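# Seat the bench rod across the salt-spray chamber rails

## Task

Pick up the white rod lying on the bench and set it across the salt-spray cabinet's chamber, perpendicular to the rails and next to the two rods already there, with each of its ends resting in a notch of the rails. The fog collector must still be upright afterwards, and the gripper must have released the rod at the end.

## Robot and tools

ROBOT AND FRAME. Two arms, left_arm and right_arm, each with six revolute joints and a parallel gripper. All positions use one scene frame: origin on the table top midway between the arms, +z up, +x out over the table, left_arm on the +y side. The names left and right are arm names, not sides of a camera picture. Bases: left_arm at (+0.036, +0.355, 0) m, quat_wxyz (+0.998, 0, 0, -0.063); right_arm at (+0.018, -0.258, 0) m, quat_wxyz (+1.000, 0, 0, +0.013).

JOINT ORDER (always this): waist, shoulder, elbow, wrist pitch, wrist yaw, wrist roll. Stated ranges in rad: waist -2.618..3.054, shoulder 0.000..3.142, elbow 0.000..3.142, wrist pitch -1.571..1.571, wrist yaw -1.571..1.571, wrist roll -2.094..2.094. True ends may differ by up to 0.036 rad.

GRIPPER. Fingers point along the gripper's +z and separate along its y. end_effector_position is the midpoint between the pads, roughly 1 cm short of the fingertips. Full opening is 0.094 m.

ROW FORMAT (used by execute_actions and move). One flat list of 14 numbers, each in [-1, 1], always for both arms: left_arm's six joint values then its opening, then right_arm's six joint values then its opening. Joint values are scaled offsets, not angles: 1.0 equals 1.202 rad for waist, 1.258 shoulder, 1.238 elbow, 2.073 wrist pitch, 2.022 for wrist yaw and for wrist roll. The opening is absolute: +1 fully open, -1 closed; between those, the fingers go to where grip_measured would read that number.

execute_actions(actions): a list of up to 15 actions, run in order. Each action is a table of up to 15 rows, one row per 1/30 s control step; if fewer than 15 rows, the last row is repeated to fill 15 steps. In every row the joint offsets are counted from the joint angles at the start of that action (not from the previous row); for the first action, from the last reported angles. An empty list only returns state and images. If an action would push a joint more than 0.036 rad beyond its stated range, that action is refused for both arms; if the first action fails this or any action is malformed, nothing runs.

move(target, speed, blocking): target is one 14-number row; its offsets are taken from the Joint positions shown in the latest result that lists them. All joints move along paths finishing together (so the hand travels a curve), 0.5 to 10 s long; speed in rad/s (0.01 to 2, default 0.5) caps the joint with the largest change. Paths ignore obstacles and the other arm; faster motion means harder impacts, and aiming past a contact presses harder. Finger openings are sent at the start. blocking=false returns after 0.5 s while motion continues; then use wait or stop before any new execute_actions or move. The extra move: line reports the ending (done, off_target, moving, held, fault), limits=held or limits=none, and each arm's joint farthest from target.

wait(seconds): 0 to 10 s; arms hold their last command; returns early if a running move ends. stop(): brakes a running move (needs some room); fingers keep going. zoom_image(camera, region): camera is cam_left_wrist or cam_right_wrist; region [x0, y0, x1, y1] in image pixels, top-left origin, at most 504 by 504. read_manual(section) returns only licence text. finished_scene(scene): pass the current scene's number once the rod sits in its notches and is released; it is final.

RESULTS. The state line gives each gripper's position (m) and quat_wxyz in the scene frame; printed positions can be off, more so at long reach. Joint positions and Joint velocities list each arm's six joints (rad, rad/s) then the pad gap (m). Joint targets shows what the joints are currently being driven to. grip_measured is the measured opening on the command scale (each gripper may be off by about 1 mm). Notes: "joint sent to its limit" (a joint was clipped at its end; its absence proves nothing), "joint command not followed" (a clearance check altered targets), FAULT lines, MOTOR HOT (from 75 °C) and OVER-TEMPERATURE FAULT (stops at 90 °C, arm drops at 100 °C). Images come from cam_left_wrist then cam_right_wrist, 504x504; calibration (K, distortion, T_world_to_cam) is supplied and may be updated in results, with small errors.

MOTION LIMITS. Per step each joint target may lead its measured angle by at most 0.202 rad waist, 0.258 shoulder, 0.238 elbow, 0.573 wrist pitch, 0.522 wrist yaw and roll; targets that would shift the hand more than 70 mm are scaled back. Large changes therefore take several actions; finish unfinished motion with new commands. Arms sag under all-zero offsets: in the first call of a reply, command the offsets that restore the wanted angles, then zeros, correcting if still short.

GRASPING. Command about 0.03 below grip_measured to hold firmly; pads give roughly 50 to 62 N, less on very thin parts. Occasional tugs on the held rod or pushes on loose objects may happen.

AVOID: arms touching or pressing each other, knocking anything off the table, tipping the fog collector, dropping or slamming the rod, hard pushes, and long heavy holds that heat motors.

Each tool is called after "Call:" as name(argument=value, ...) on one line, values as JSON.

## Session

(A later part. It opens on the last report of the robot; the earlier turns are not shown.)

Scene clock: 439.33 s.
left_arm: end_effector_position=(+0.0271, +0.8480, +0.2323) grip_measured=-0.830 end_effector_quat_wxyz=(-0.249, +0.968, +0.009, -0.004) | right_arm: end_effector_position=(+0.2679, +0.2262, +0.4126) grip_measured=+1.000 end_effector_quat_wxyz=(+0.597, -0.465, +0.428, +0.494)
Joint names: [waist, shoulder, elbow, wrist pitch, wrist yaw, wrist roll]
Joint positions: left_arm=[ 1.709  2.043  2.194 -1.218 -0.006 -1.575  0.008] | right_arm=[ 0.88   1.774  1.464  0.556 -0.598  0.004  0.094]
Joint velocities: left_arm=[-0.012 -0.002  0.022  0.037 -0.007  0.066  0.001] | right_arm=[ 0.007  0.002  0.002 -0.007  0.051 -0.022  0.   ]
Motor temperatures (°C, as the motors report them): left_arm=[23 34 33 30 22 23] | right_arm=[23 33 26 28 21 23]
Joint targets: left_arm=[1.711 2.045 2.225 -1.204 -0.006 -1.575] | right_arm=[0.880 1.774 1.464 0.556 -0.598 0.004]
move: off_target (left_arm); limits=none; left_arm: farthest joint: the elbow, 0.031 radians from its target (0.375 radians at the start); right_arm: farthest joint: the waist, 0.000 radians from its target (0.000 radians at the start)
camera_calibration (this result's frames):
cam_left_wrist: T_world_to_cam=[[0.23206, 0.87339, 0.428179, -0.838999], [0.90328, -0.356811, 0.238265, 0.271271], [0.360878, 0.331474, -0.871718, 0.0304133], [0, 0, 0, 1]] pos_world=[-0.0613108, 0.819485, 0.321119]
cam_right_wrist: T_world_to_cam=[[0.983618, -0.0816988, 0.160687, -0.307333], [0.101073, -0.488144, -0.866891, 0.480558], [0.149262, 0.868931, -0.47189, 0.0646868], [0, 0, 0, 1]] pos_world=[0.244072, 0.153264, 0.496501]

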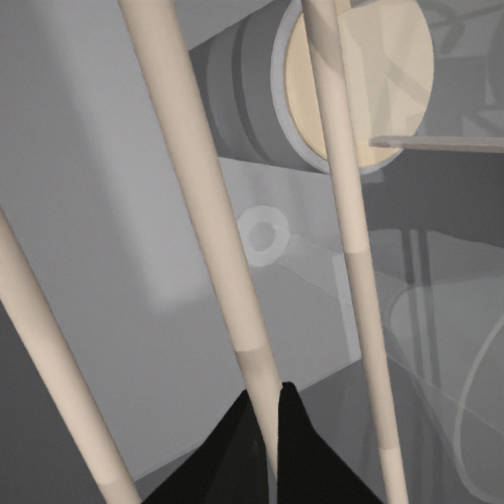

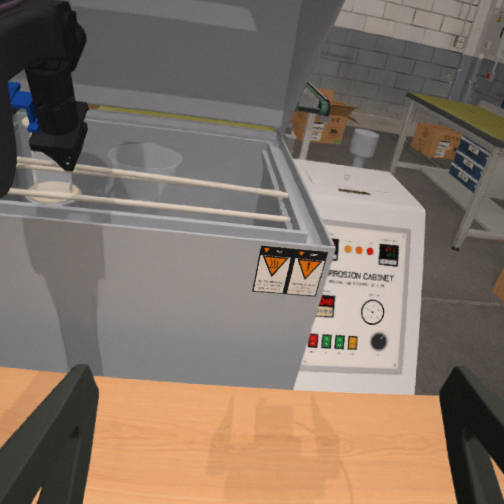

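Call:
zoom_image(camera="cam_left_wrist", region=[200, 270, 400, 330])

Call:
zoom_image(camera="cam_left_wrist", region=[100, 60, 380, 130])

Region (200, 270, 400, 330) of cam_left_wrist's 504x504 image, scaled by 2.520, with more detail than that image has; it fills the top 151 rows of this view, and the rest is white.

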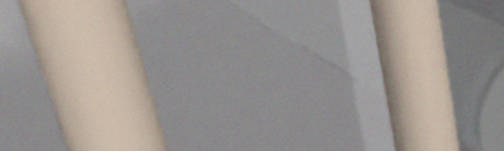

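Region (100, 60, 380, 130) of cam_left_wrist's 504x504 image, scaled by 1.800, with more detail than that image has; it fills the top 126 rows of this view, and the rest is white.

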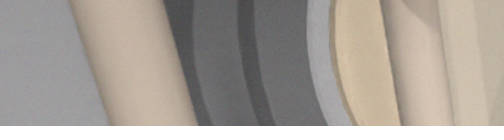

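Call:
move(target=[0.0233,0,-0.066,0.039,0.034,0.016,-0.865,0,0,0,0,0,0,1], speed=0.12)

Scene clock: 560.57 s.
left_arm: end_effector_position=(+0.0267, +0.8527, +0.2143) grip_measured=-0.830 end_effector_quat_wxyz=(-0.246, +0.969, -0.000, +0.017) | right_arm: end_effector_position=(+0.2679, +0.2262, +0.4126) grip_measured=+1.000 end_effector_quat_wxyz=(+0.597, -0.465, +0.428, +0.494)
Joint names: [waist, shoulder, elbow, wrist pitch, wrist yaw, wrist roll]
Joint positions: left_arm=[ 1.73   2.043  2.121 -1.153  0.049 -1.55   0.008] | right_arm=[ 0.88   1.774  1.464  0.556 -0.598  0.004  0.094]
Joint velocities: left_arm=[ 0.017 -0.007 -0.012 -0.007 -0.022  0.051 -0.   ] | right_arm=[ 0.002  0.002 -0.007  0.037 -0.051 -0.051  0.   ]
Motor temperatures (°C, as the motors report them): left_arm=[23 41 36 31 22 23] | right_arm=[23 33 26 28 21 23]
Joint targets: left_arm=[1.737 2.043 2.112 -1.137 0.062 -1.542] | right_arm=[0.880 1.774 1.464 0.556 -0.598 0.004]
move: done; limits=none; left_arm: farthest joint: the wrist pitch, 0.016 radians from its target (0.081 radians at the start); right_arm: farthest joint: the waist, 0.000 radians from its target (0.000 radians at the start)
camera_calibration (this result's frames):
cam_left_wrist: T_world_to_cam=[[0.240368, 0.869495, 0.431511, -0.832913], [0.883503, -0.380102, 0.273761, 0.290344], [0.402052, 0.315438, -0.859566, 0.0233257], [0, 0, 0, 1]] pos_world=[-0.0656922, 0.827216, 0.299976]
cam_right_wrist: T_world_to_cam=[[0.983618, -0.0816988, 0.160687, -0.307333], [0.101073, -0.488144, -0.866891, 0.480558], [0.149262, 0.868931, -0.47189, 0.0646868], [0, 0, 0, 1]] pos_world=[0.244072, 0.153264, 0.496501]

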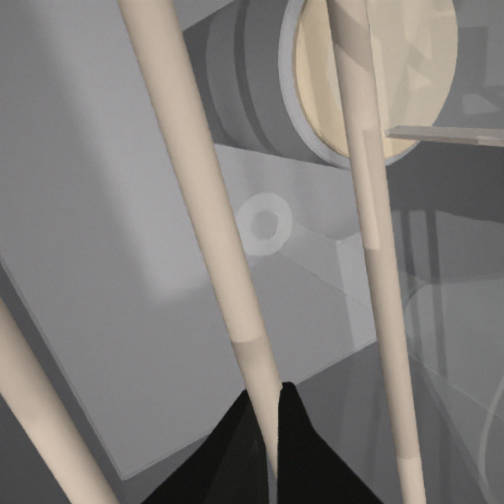

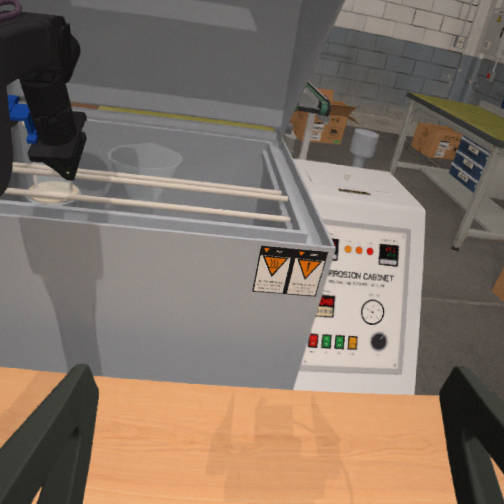

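Call:
zoom_image(camera="cam_right_wrist", region=[250, 170, 310, 230])

Call:
zoom_image(camera="cam_left_wrist", region=[100, 40, 400, 100])

Call:
zoom_image(camera="cam_left_wrist", region=[0, 310, 420, 400])

Region (250, 170, 310, 230) of cam_right_wrist's 504x504 image, scaled by 8.400, with more detail than that image has.

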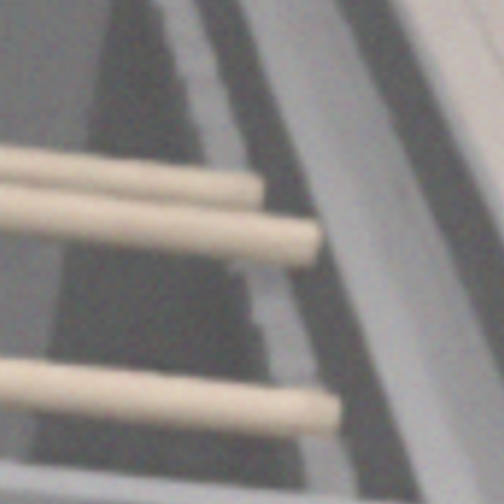

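Region (100, 40, 400, 100) of cam_left_wrist's 504x504 image, scaled by 1.680, with more detail than that image has; it fills the top 101 rows of this view, and the rest is white.

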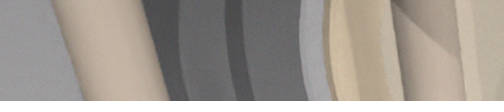

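Region (0, 310, 420, 400) of cam_left_wrist's 504x504 image, scaled by 1.200, with more detail than that image has; it fills the top 108 rows of this view, and the rest is white.

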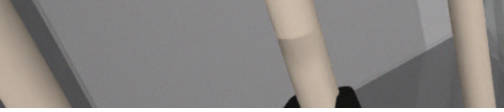

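Call:
zoom_image(camera="cam_left_wrist", region=[0, 344, 160, 504])

Region (0, 344, 160, 504) of cam_left_wrist's 504x504 image, scaled by 3.150, with more detail than that image has.

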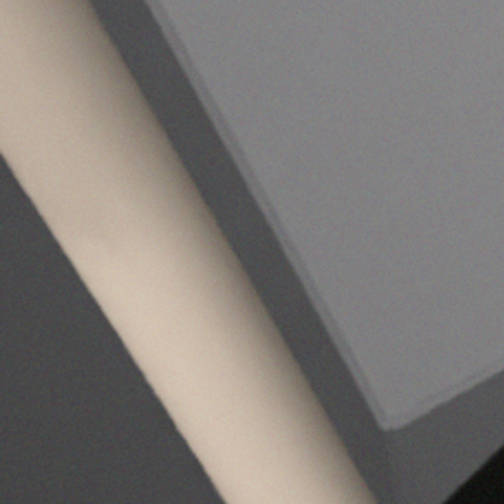

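Call:
move(target=[0,0,-0.0382,0.0228,0,0,-0.865,0,0,0,0,0,0,1], speed=0.06)

Call:
zoom_image(camera="cam_right_wrist", region=[250, 170, 310, 230])

Scene clock: 602.53 s.
left_arm: end_effector_position=(+0.0267, +0.8540, +0.2045) grip_measured=-0.830 end_effector_quat_wxyz=(-0.243, +0.970, +0.000, +0.017) | right_arm: end_effector_position=(+0.2679, +0.2262, +0.4126) grip_measured=+1.000 end_effector_quat_wxyz=(+0.597, -0.465, +0.428, +0.494)
Joint names: [waist, shoulder, elbow, wrist pitch, wrist yaw, wrist roll]
Joint positions: left_arm=[ 1.73   2.043  2.084 -1.122  0.049 -1.55   0.008] | right_arm=[ 0.88   1.774  1.464  0.556 -0.598  0.004  0.094]
Joint velocities: left_arm=[ 0.012  0.007 -0.007 -0.051  0.007  0.037 -0.001] | right_arm=[-0.017  0.002  0.007  0.007 -0.051  0.007  0.   ]
Motor temperatures (°C, as the motors report them): left_arm=[23 43 33 31 23 23] | right_arm=[23 33 26 28 21 23]
Joint targets: left_arm=[1.730 2.043 2.074 -1.106 0.049 -1.550] | right_arm=[0.880 1.774 1.464 0.556 -0.598 0.004]
move: done; limits=none; left_arm: farthest joint: the wrist pitch, 0.016 radians from its target (0.047 radians at the start); right_arm: farthest joint: the waist, 0.000 radians from its target (0.000 radians at the start)
camera_calibration (this result's frames):
cam_left_wrist: T_world_to_cam=[[0.239905, 0.87236, 0.42595, -0.831168], [0.883521, -0.378018, 0.276573, 0.291221], [0.402288, 0.309984, -0.861437, 0.0195499], [0, 0, 0, 1]] pos_world=[-0.0657631, 0.829104, 0.290333]
cam_right_wrist: T_world_to_cam=[[0.983618, -0.0816988, 0.160687, -0.307333], [0.101073, -0.488144, -0.866891, 0.480558], [0.149262, 0.868931, -0.47189, 0.0646868], [0, 0, 0, 1]] pos_world=[0.244072, 0.153264, 0.496501]

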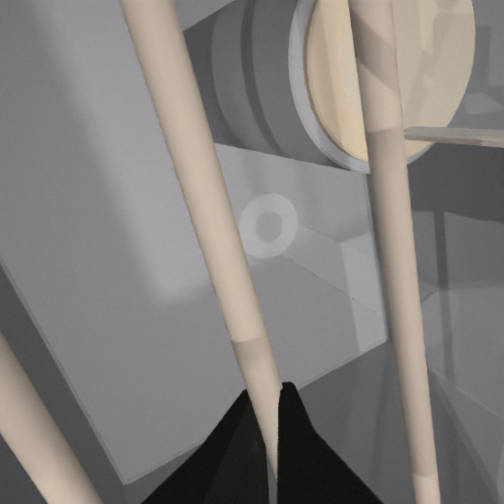

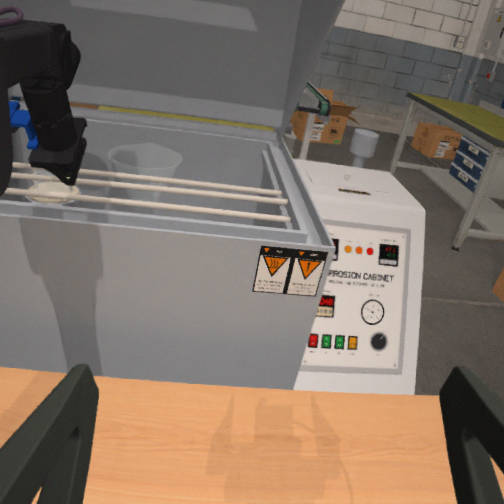

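Region (250, 170, 310, 230) of cam_right_wrist's 504x504 image, scaled by 8.400, with more detail than that image has.

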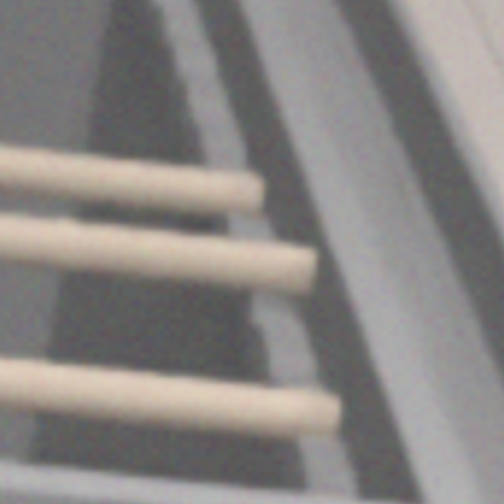

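Call:
execute_actions(actions=[])

Scene clock: 615.57 s.
left_arm: end_effector_position=(+0.0267, +0.8541, +0.2046) grip_measured=-0.830 end_effector_quat_wxyz=(-0.243, +0.970, +0.000, +0.017) | right_arm: end_effector_position=(+0.2679, +0.2262, +0.4126) grip_measured=+1.000 end_effector_quat_wxyz=(+0.597, -0.465, +0.428, +0.494)
Joint names: [waist, shoulder, elbow, wrist pitch, wrist yaw, wrist roll]
Joint positions: left_arm=[ 1.73   2.043  2.084 -1.122  0.049 -1.55   0.008] | right_arm=[ 0.88   1.774  1.464  0.556 -0.598  0.004  0.094]
Joint velocities: left_arm=[-0.027 -0.032 -0.012  0.022 -0.022 -0.037  0.001] | right_arm=[ 0.002 -0.007 -0.007  0.022  0.007  0.051  0.   ]
Motor temperatures (°C, as the motors report them): left_arm=[23 43 33 31 23 23] | right_arm=[23 33 26 28 21 23]
Joint targets: left_arm=[1.730 2.043 2.074 -1.106 0.049 -1.550] | right_arm=[0.880 1.774 1.464 0.556 -0.598 0.004]
camera_calibration (this result's frames):
cam_left_wrist: T_world_to_cam=[[0.239911, 0.872198, 0.426279, -0.831188], [0.883525, -0.378123, 0.276418, 0.291365], [0.402277, 0.310313, -0.861324, 0.0192601], [0, 0, 0, 1]] pos_world=[-0.0657647, 0.829155, 0.290369]
cam_right_wrist: T_world_to_cam=[[0.983618, -0.0816988, 0.160687, -0.307333], [0.101073, -0.488144, -0.866891, 0.480558], [0.149262, 0.868931, -0.47189, 0.0646868], [0, 0, 0, 1]] pos_world=[0.244072, 0.153264, 0.496501]

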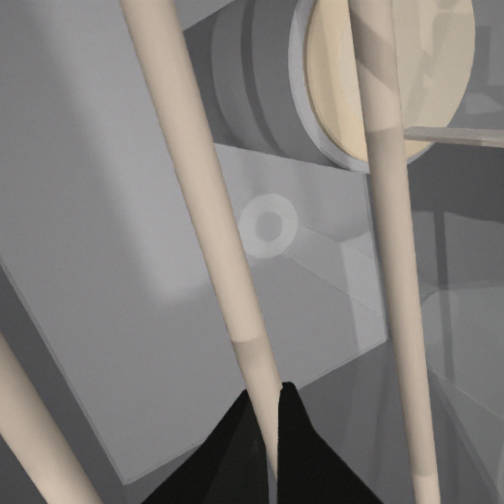

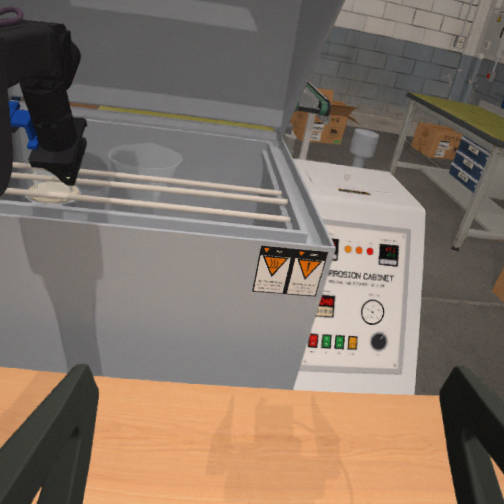

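Call:
move(target=[0,0,-0.025,0.016,0,0,-0.865, 0,0,0,0,0,0,1], speed=0.05)

Call:
zoom_image(camera="cam_right_wrist", region=[250,170,310,230])

Scene clock: 621.20 s.
left_arm: end_effector_position=(+0.0267, +0.8540, +0.2006) grip_measured=-0.830 end_effector_quat_wxyz=(-0.241, +0.970, +0.000, +0.017) | right_arm: end_effector_position=(+0.2679, +0.2262, +0.4126) grip_measured=+1.000 end_effector_quat_wxyz=(+0.597, -0.465, +0.428, +0.494)
Joint names: [waist, shoulder, elbow, wrist pitch, wrist yaw, wrist roll]
Joint positions: left_arm=[ 1.73   2.043  2.069 -1.113  0.049 -1.55   0.008] | right_arm=[ 0.88   1.774  1.464  0.556 -0.598  0.004  0.094]
Joint velocities: left_arm=[ 0.017  0.007 -0.007 -0.022 -0.007 -0.007 -0.   ] | right_arm=[ 0.007 -0.002  0.012  0.037 -0.066 -0.066  0.   ]
Motor temperatures (°C, as the motors report them): left_arm=[23 43 33 31 23 23] | right_arm=[23 33 26 28 21 23]
Joint targets: left_arm=[1.730 2.043 2.053 -1.089 0.049 -1.550] | right_arm=[0.880 1.774 1.464 0.556 -0.598 0.004]
move: off_target (left_arm); limits=none; left_arm: farthest joint: the wrist pitch, 0.024 radians from its target (0.033 radians at the start); right_arm: farthest joint: the waist, 0.000 radians from its target (0.000 radians at the start)
camera_calibration (this result's frames):
cam_left_wrist: T_world_to_cam=[[0.239841, 0.8743, 0.421991, -0.830306], [0.883479, -0.376748, 0.278434, 0.290842], [0.402419, 0.30604, -0.862785, 0.0197872], [0, 0, 0, 1]] pos_world=[-0.0657747, 0.829455, 0.286473]
cam_right_wrist: T_world_to_cam=[[0.983618, -0.0816988, 0.160687, -0.307333], [0.101073, -0.488144, -0.866891, 0.480558], [0.149262, 0.868931, -0.47189, 0.0646868], [0, 0, 0, 1]] pos_world=[0.244072, 0.153264, 0.496501]

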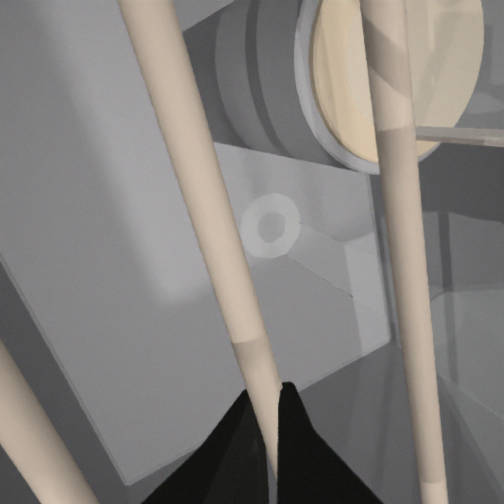

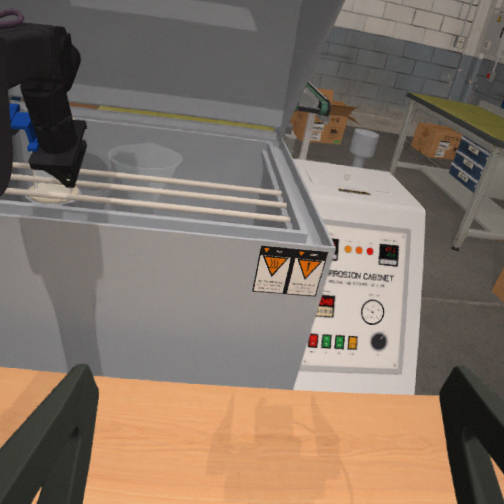

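Region (250, 170, 310, 230) of cam_right_wrist's 504x504 image, scaled by 8.400, with more detail than that image has.

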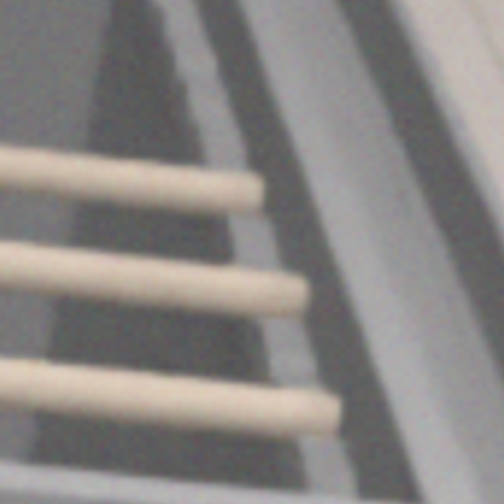

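Call:
execute_actions(actions=[[[0,0,0,0,0,0,-0.84, 0,0,0,0,0,0,1],[0,0,0,0,0,0,-0.84, 0,0,0,0,0,0,1],[0,0,0,0,0,0,-0.83, 0,0,0,0,0,0,1],[0,0,0,0,0,0,-0.83, 0,0,0,0,0,0,1],[0,0,0,0,0,0,-0.82, 0,0,0,0,0,0,1],[0,0,0,0,0,0,-0.82, 0,0,0,0,0,0,1],[0,0,0,0,0,0,-0.81, 0,0,0,0,0,0,1],[0,0,0,0,0,0,-0.81, 0,0,0,0,0,0,1],[0,0,0,0,0,0,-0.80, 0,0,0,0,0,0,1],[0,0,0,0,0,0,-0.79, 0,0,0,0,0,0,1],[0,0,0,0,0,0,-0.78, 0,0,0,0,0,0,1],[0,0,0,0,0,0,-0.77, 0,0,0,0,0,0,1],[0,0,0,0,0,0,-0.76, 0,0,0,0,0,0,1],[0,0,0,0,0,0,-0.75, 0,0,0,0,0,0,1],[0,0,0,0,0,0,-0.74, 0,0,0,0,0,0,1]]])

Call:
zoom_image(camera="cam_right_wrist", region=[250,170,310,230])

Scene clock: 630.90 s.
left_arm: end_effector_position=(+0.0267, +0.8540, +0.2006) grip_measured=-0.747 end_effector_quat_wxyz=(-0.241, +0.970, +0.000, +0.017) | right_arm: end_effector_position=(+0.2679, +0.2262, +0.4126) grip_measured=+1.000 end_effector_quat_wxyz=(+0.597, -0.465, +0.428, +0.494)
Joint names: [waist, shoulder, elbow, wrist pitch, wrist yaw, wrist roll]
Joint positions: left_arm=[ 1.73   2.043  2.069 -1.113  0.049 -1.55   0.012] | right_arm=[ 0.88   1.774  1.464  0.556 -0.598  0.004  0.094]
Joint velocities: left_arm=[ 0.002  0.007 -0.022 -0.007 -0.022 -0.022  0.011] | right_arm=[-0.017 -0.002  0.012 -0.066  0.007 -0.095  0.   ]
Motor temperatures (°C, as the motors report them): left_arm=[23 43 33 31 23 23] | right_arm=[23 33 26 28 21 23]
Joint targets: left_arm=[1.730 2.043 2.069 -1.112 0.049 -1.550] | right_arm=[0.880 1.774 1.464 0.556 -0.598 0.004]
camera_calibration (this result's frames):
cam_left_wrist: T_world_to_cam=[[0.239841, 0.8743, 0.421991, -0.830306], [0.883479, -0.376748, 0.278434, 0.290842], [0.402419, 0.30604, -0.862785, 0.0197872], [0, 0, 0, 1]] pos_world=[-0.0657747, 0.829455, 0.286473]
cam_right_wrist: T_world_to_cam=[[0.983618, -0.0816988, 0.160687, -0.307333], [0.101073, -0.488144, -0.866891, 0.480558], [0.149262, 0.868931, -0.47189, 0.0646868], [0, 0, 0, 1]] pos_world=[0.244072, 0.153264, 0.496501]

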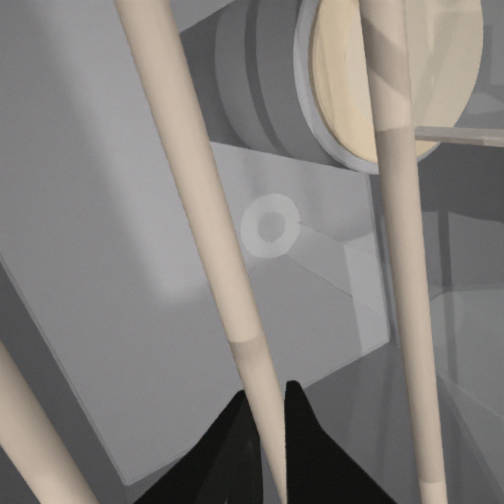

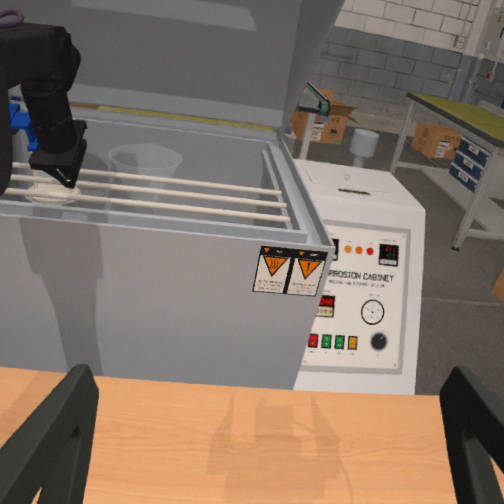

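Region (250, 170, 310, 230) of cam_right_wrist's 504x504 image, scaled by 8.400, with more detail than that image has.

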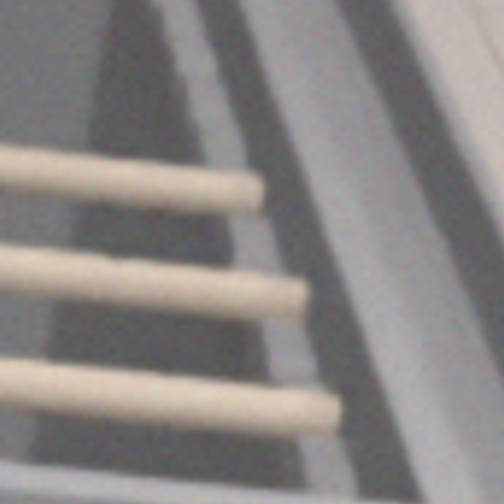

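Call:
move(target=[0,0,0.15,-0.075,0,0,-0.5, 0,0,0,0,0,0,1], speed=0.15)

Scene clock: 641.33 s.
left_arm: end_effector_position=(+0.0270, +0.8462, +0.2430) grip_measured=-0.502 end_effector_quat_wxyz=(-0.255, +0.967, -0.000, +0.017) | right_arm: end_effector_position=(+0.2679, +0.2262, +0.4126) grip_measured=+1.000 end_effector_quat_wxyz=(+0.597, -0.465, +0.428, +0.494)
Joint names: [waist, shoulder, elbow, wrist pitch, wrist yaw, wrist roll]
Joint positions: left_arm=[ 1.73   2.043  2.234 -1.248  0.049 -1.55   0.023] | right_arm=[ 0.88   1.774  1.464  0.556 -0.598  0.004  0.094]
Joint velocities: left_arm=[-0.002 -0.017 -0.007  0.022 -0.066  0.007  0.   ] | right_arm=[-0.012  0.002 -0.002 -0.007 -0.022 -0.037  0.   ]
Motor temperatures (°C, as the motors report them): left_arm=[23 43 33 31 23 23] | right_arm=[23 33 26 28 21 23]
Joint targets: left_arm=[1.730 2.043 2.255 -1.268 0.049 -1.550] | right_arm=[0.880 1.774 1.464 0.556 -0.598 0.004]
move: off_target (left_arm); limits=none; left_arm: farthest joint: the elbow, 0.021 radians from its target (0.185 radians at the start); right_arm: farthest joint: the waist, 0.000 radians from its target (0.000 radians at the start)
camera_calibration (this result's frames):
cam_left_wrist: T_world_to_cam=[[0.24026, 0.86171, 0.446913, -0.836809], [0.883742, -0.384645, 0.266551, 0.285423], [0.401592, 0.330914, -0.853944, 0.0354658], [0, 0, 0, 1]] pos_world=[-0.0654316, 0.819137, 0.328187]
cam_right_wrist: T_world_to_cam=[[0.983618, -0.0816988, 0.160687, -0.307333], [0.101073, -0.488144, -0.866891, 0.480558], [0.149262, 0.868931, -0.47189, 0.0646868], [0, 0, 0, 1]] pos_world=[0.244072, 0.153264, 0.496501]

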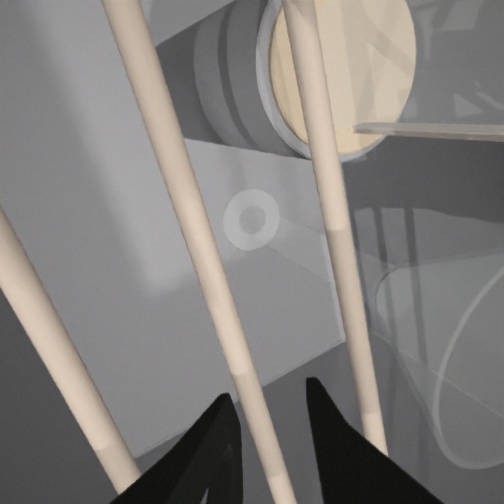

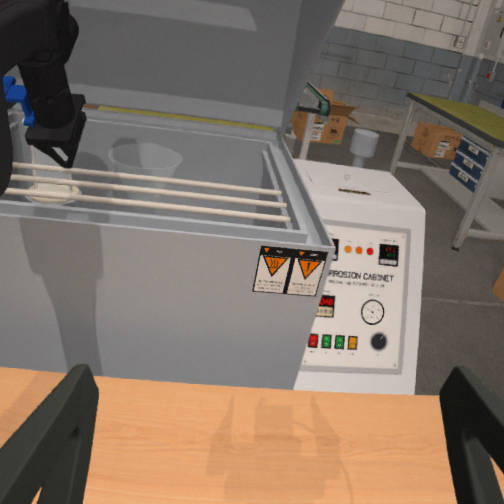

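Call:
move(target=[-0.025,-0.432,-0.229,0.004,-0.024,0.767,-0.5, 0,0,0,0,0,0,1], speed=0.6)

Call:
zoom_image(camera="cam_left_wrist", region=[0,200,120,440])

Scene clock: 655.70 s.
left_arm: end_effector_position=(+0.0317, +0.7303, +0.3626) grip_measured=-0.502 end_effector_quat_wxyz=(-0.267, +0.660, -0.651, -0.262) | right_arm: end_effector_position=(+0.2679, +0.2262, +0.4126) grip_measured=+1.000 end_effector_quat_wxyz=(+0.597, -0.465, +0.428, +0.494)
Joint names: [waist, shoulder, elbow, wrist pitch, wrist yaw, wrist roll]
Joint positions: left_arm=[ 1.708  1.523  1.966 -1.247  0.009 -0.005  0.023] | right_arm=[ 0.88   1.774  1.464  0.556 -0.598  0.004  0.094]
Joint velocities: left_arm=[ 0.007  0.002 -0.002 -0.037 -0.022 -0.022 -0.   ] | right_arm=[ 0.002 -0.007  0.002 -0.022  0.037  0.037  0.   ]
Motor temperatures (°C, as the motors report them): left_arm=[23 43 34 31 23 23] | right_arm=[23 33 26 28 21 23]
Joint targets: left_arm=[1.700 1.499 1.950 -1.240 0.001 0.000] | right_arm=[0.880 1.774 1.464 0.556 -0.598 0.004]
move: off_target (left_arm); limits=none; left_arm: farthest joint: the shoulder, 0.023 radians from its target (0.543 radians at the start); right_arm: farthest joint: the waist, 0.000 radians from its target (0.000 radians at the start)
camera_calibration (this result's frames):
cam_left_wrist: T_world_to_cam=[[0.971374, -0.138737, -0.192835, 0.147856], [-0.198914, -0.918791, -0.340964, 0.849488], [-0.129871, 0.369561, -0.920086, 0.18666], [0, 0, 0, 1]] pos_world=[0.0495935, 0.732032, 0.4899]
cam_right_wrist: T_world_to_cam=[[0.983618, -0.0816988, 0.160687, -0.307333], [0.101073, -0.488144, -0.866891, 0.480558], [0.149262, 0.868931, -0.47189, 0.0646868], [0, 0, 0, 1]] pos_world=[0.244072, 0.153264, 0.496501]

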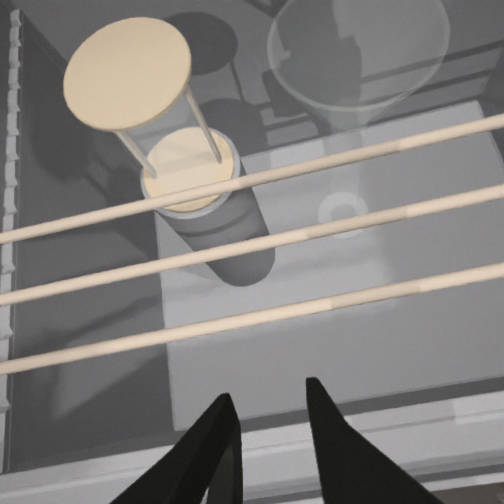

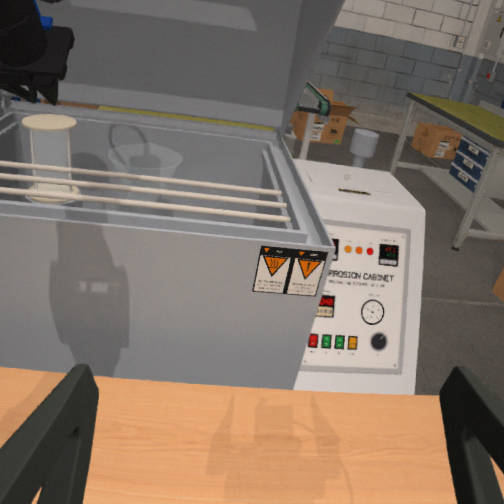

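Region (0, 200, 120, 440) of cam_left_wrist's 504x504 image, scaled by 2.100, with more detail than that image has.

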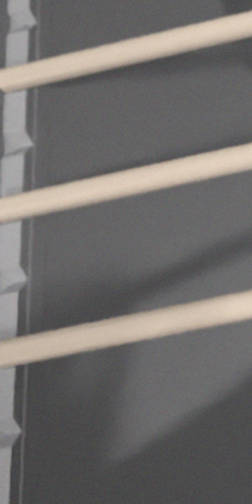

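Call:
move(target=[0.12,0,0,0,0,0,-0.5, 0,0,0,0,0,0,1], speed=0.5)

Call:
zoom_image(camera="cam_left_wrist", region=[0,180,200,420])

Scene clock: 663.60 s.
left_arm: end_effector_position=(-0.0204, +0.7262, +0.3626) grip_measured=-0.502 end_effector_quat_wxyz=(-0.248, +0.704, -0.604, -0.280) | right_arm: end_effector_position=(+0.2679, +0.2262, +0.4126) grip_measured=+1.000 end_effector_quat_wxyz=(+0.597, -0.465, +0.428, +0.494)
Joint names: [waist, shoulder, elbow, wrist pitch, wrist yaw, wrist roll]
Joint positions: left_arm=[ 1.847  1.523  1.966 -1.247  0.009 -0.005  0.023] | right_arm=[ 0.88   1.774  1.464  0.556 -0.598  0.004  0.094]
Joint velocities: left_arm=[-0.017  0.002 -0.007  0.007  0.051 -0.022 -0.   ] | right_arm=[-0.012  0.002  0.002 -0.007 -0.051 -0.022  0.   ]
Motor temperatures (°C, as the motors report them): left_arm=[23 41 33 31 23 23] | right_arm=[23 33 26 28 21 23]
Joint targets: left_arm=[1.852 1.523 1.966 -1.247 0.009 -0.005] | right_arm=[0.880 1.774 1.464 0.556 -0.598 0.004]
move: done; limits=none; left_arm: farthest joint: the waist, 0.005 radians from its target (0.144 radians at the start); right_arm: farthest joint: the waist, 0.000 radians from its target (0.000 radians at the start)
camera_calibration (this result's frames):
cam_left_wrist: T_world_to_cam=[[0.981125, -0.00313095, -0.193349, 0.0997485], [-0.0701643, -0.937492, -0.340859, 0.851473], [-0.180196, 0.347991, -0.920017, 0.196053], [0, 0, 0, 1]] pos_world=[-0.00279482, 0.730338, 0.48989]
cam_right_wrist: T_world_to_cam=[[0.983618, -0.0816988, 0.160687, -0.307333], [0.101073, -0.488144, -0.866891, 0.480558], [0.149262, 0.868931, -0.47189, 0.0646868], [0, 0, 0, 1]] pos_world=[0.244072, 0.153264, 0.496501]

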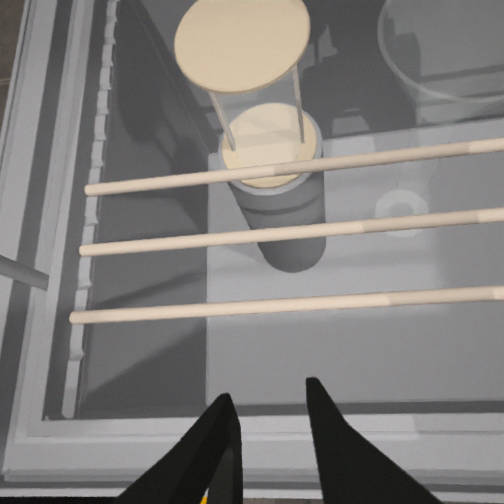

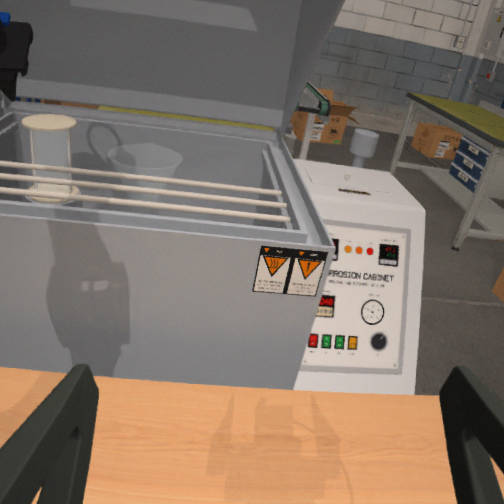

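Region (0, 180, 200, 420) of cam_left_wrist's 504x504 image, scaled by 2.100, with more detail than that image has.

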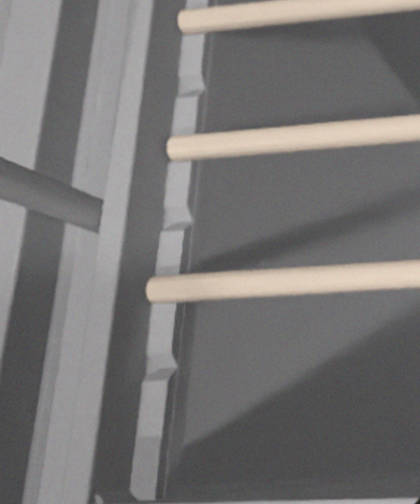

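Call:
zoom_image(camera="cam_left_wrist", region=[60,170,140,330])

Call:
move(target=[-0.58,-0.02,-0.09,0.075,0,0,-0.5, 0,0,0,0,0,0,1], speed=0.7)

Call:
zoom_image(camera="cam_left_wrist", region=[250,70,470,250])

Region (60, 170, 140, 330) of cam_left_wrist's 504x504 image, scaled by 3.150, with more detail than that image has.

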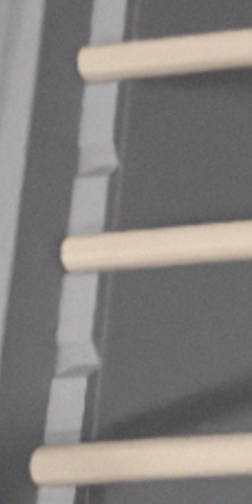

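Scene clock: 672.43 s.
left_arm: end_effector_position=(+0.2422, +0.6954, +0.3507) grip_measured=-0.502 end_effector_quat_wxyz=(+0.347, -0.451, +0.800, +0.190) | right_arm: end_effector_position=(+0.2679, +0.2262, +0.4126) grip_measured=+1.000 end_effector_quat_wxyz=(+0.597, -0.465, +0.428, +0.494)
Joint names: [waist, shoulder, elbow, wrist pitch, wrist yaw, wrist roll]
Joint positions: left_arm=[ 1.151  1.523  1.867 -1.102  0.007 -0.005  0.023] | right_arm=[ 0.88   1.774  1.464  0.556 -0.598  0.004  0.094]
Joint velocities: left_arm=[-0.002 -0.017  0.012  0.051 -0.11  -0.081  0.001] | right_arm=[-0.002 -0.012 -0.007 -0.007 -0.007  0.022  0.   ]
Motor temperatures (°C, as the motors report them): left_arm=[23 39 33 32 23 23] | right_arm=[23 33 26 28 21 23]
Joint targets: left_arm=[1.150 1.498 1.855 -1.092 0.009 -0.005] | right_arm=[0.880 1.774 1.464 0.556 -0.598 0.004]
move: off_target (left_arm); limits=none; left_arm: farthest joint: the shoulder, 0.025 radians from its target (0.025 radians at the start); right_arm: farthest joint: the waist, 0.000 radians from its target (0.000 radians at the start)
camera_calibration (this result's frames):
cam_left_wrist: T_world_to_cam=[[0.756186, -0.622584, -0.201426, 0.327816], [-0.645829, -0.660558, -0.382841, 0.798599], [0.105297, 0.419586, -0.901588, 0.117761], [0, 0, 0, 1]] pos_world=[0.255469, 0.682203, 0.477939]
cam_right_wrist: T_world_to_cam=[[0.983618, -0.0816988, 0.160687, -0.307333], [0.101073, -0.488144, -0.866891, 0.480558], [0.149262, 0.868931, -0.47189, 0.0646868], [0, 0, 0, 1]] pos_world=[0.244072, 0.153264, 0.496501]

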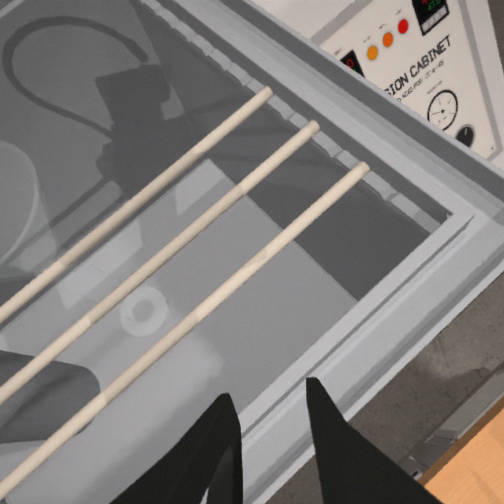

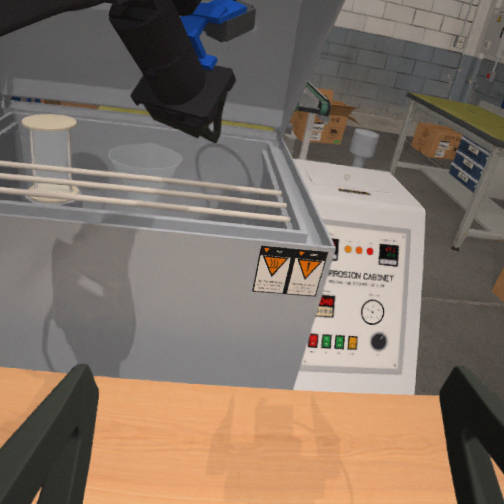

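Region (250, 70, 470, 250) of cam_left_wrist's 504x504 image, scaled by 2.291, with more detail than that image has; it fills the top 412 rows of this view, and the rest is white.

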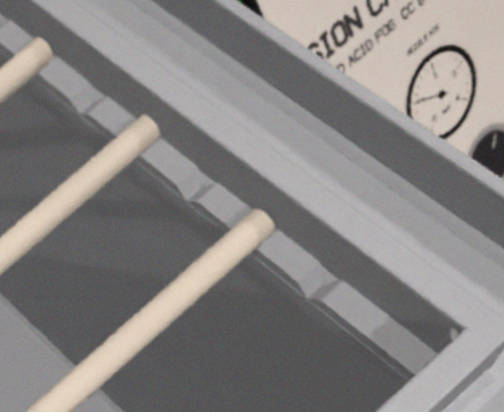

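Call:
finished_scene(scene=2)

The scene is finished: the task was done.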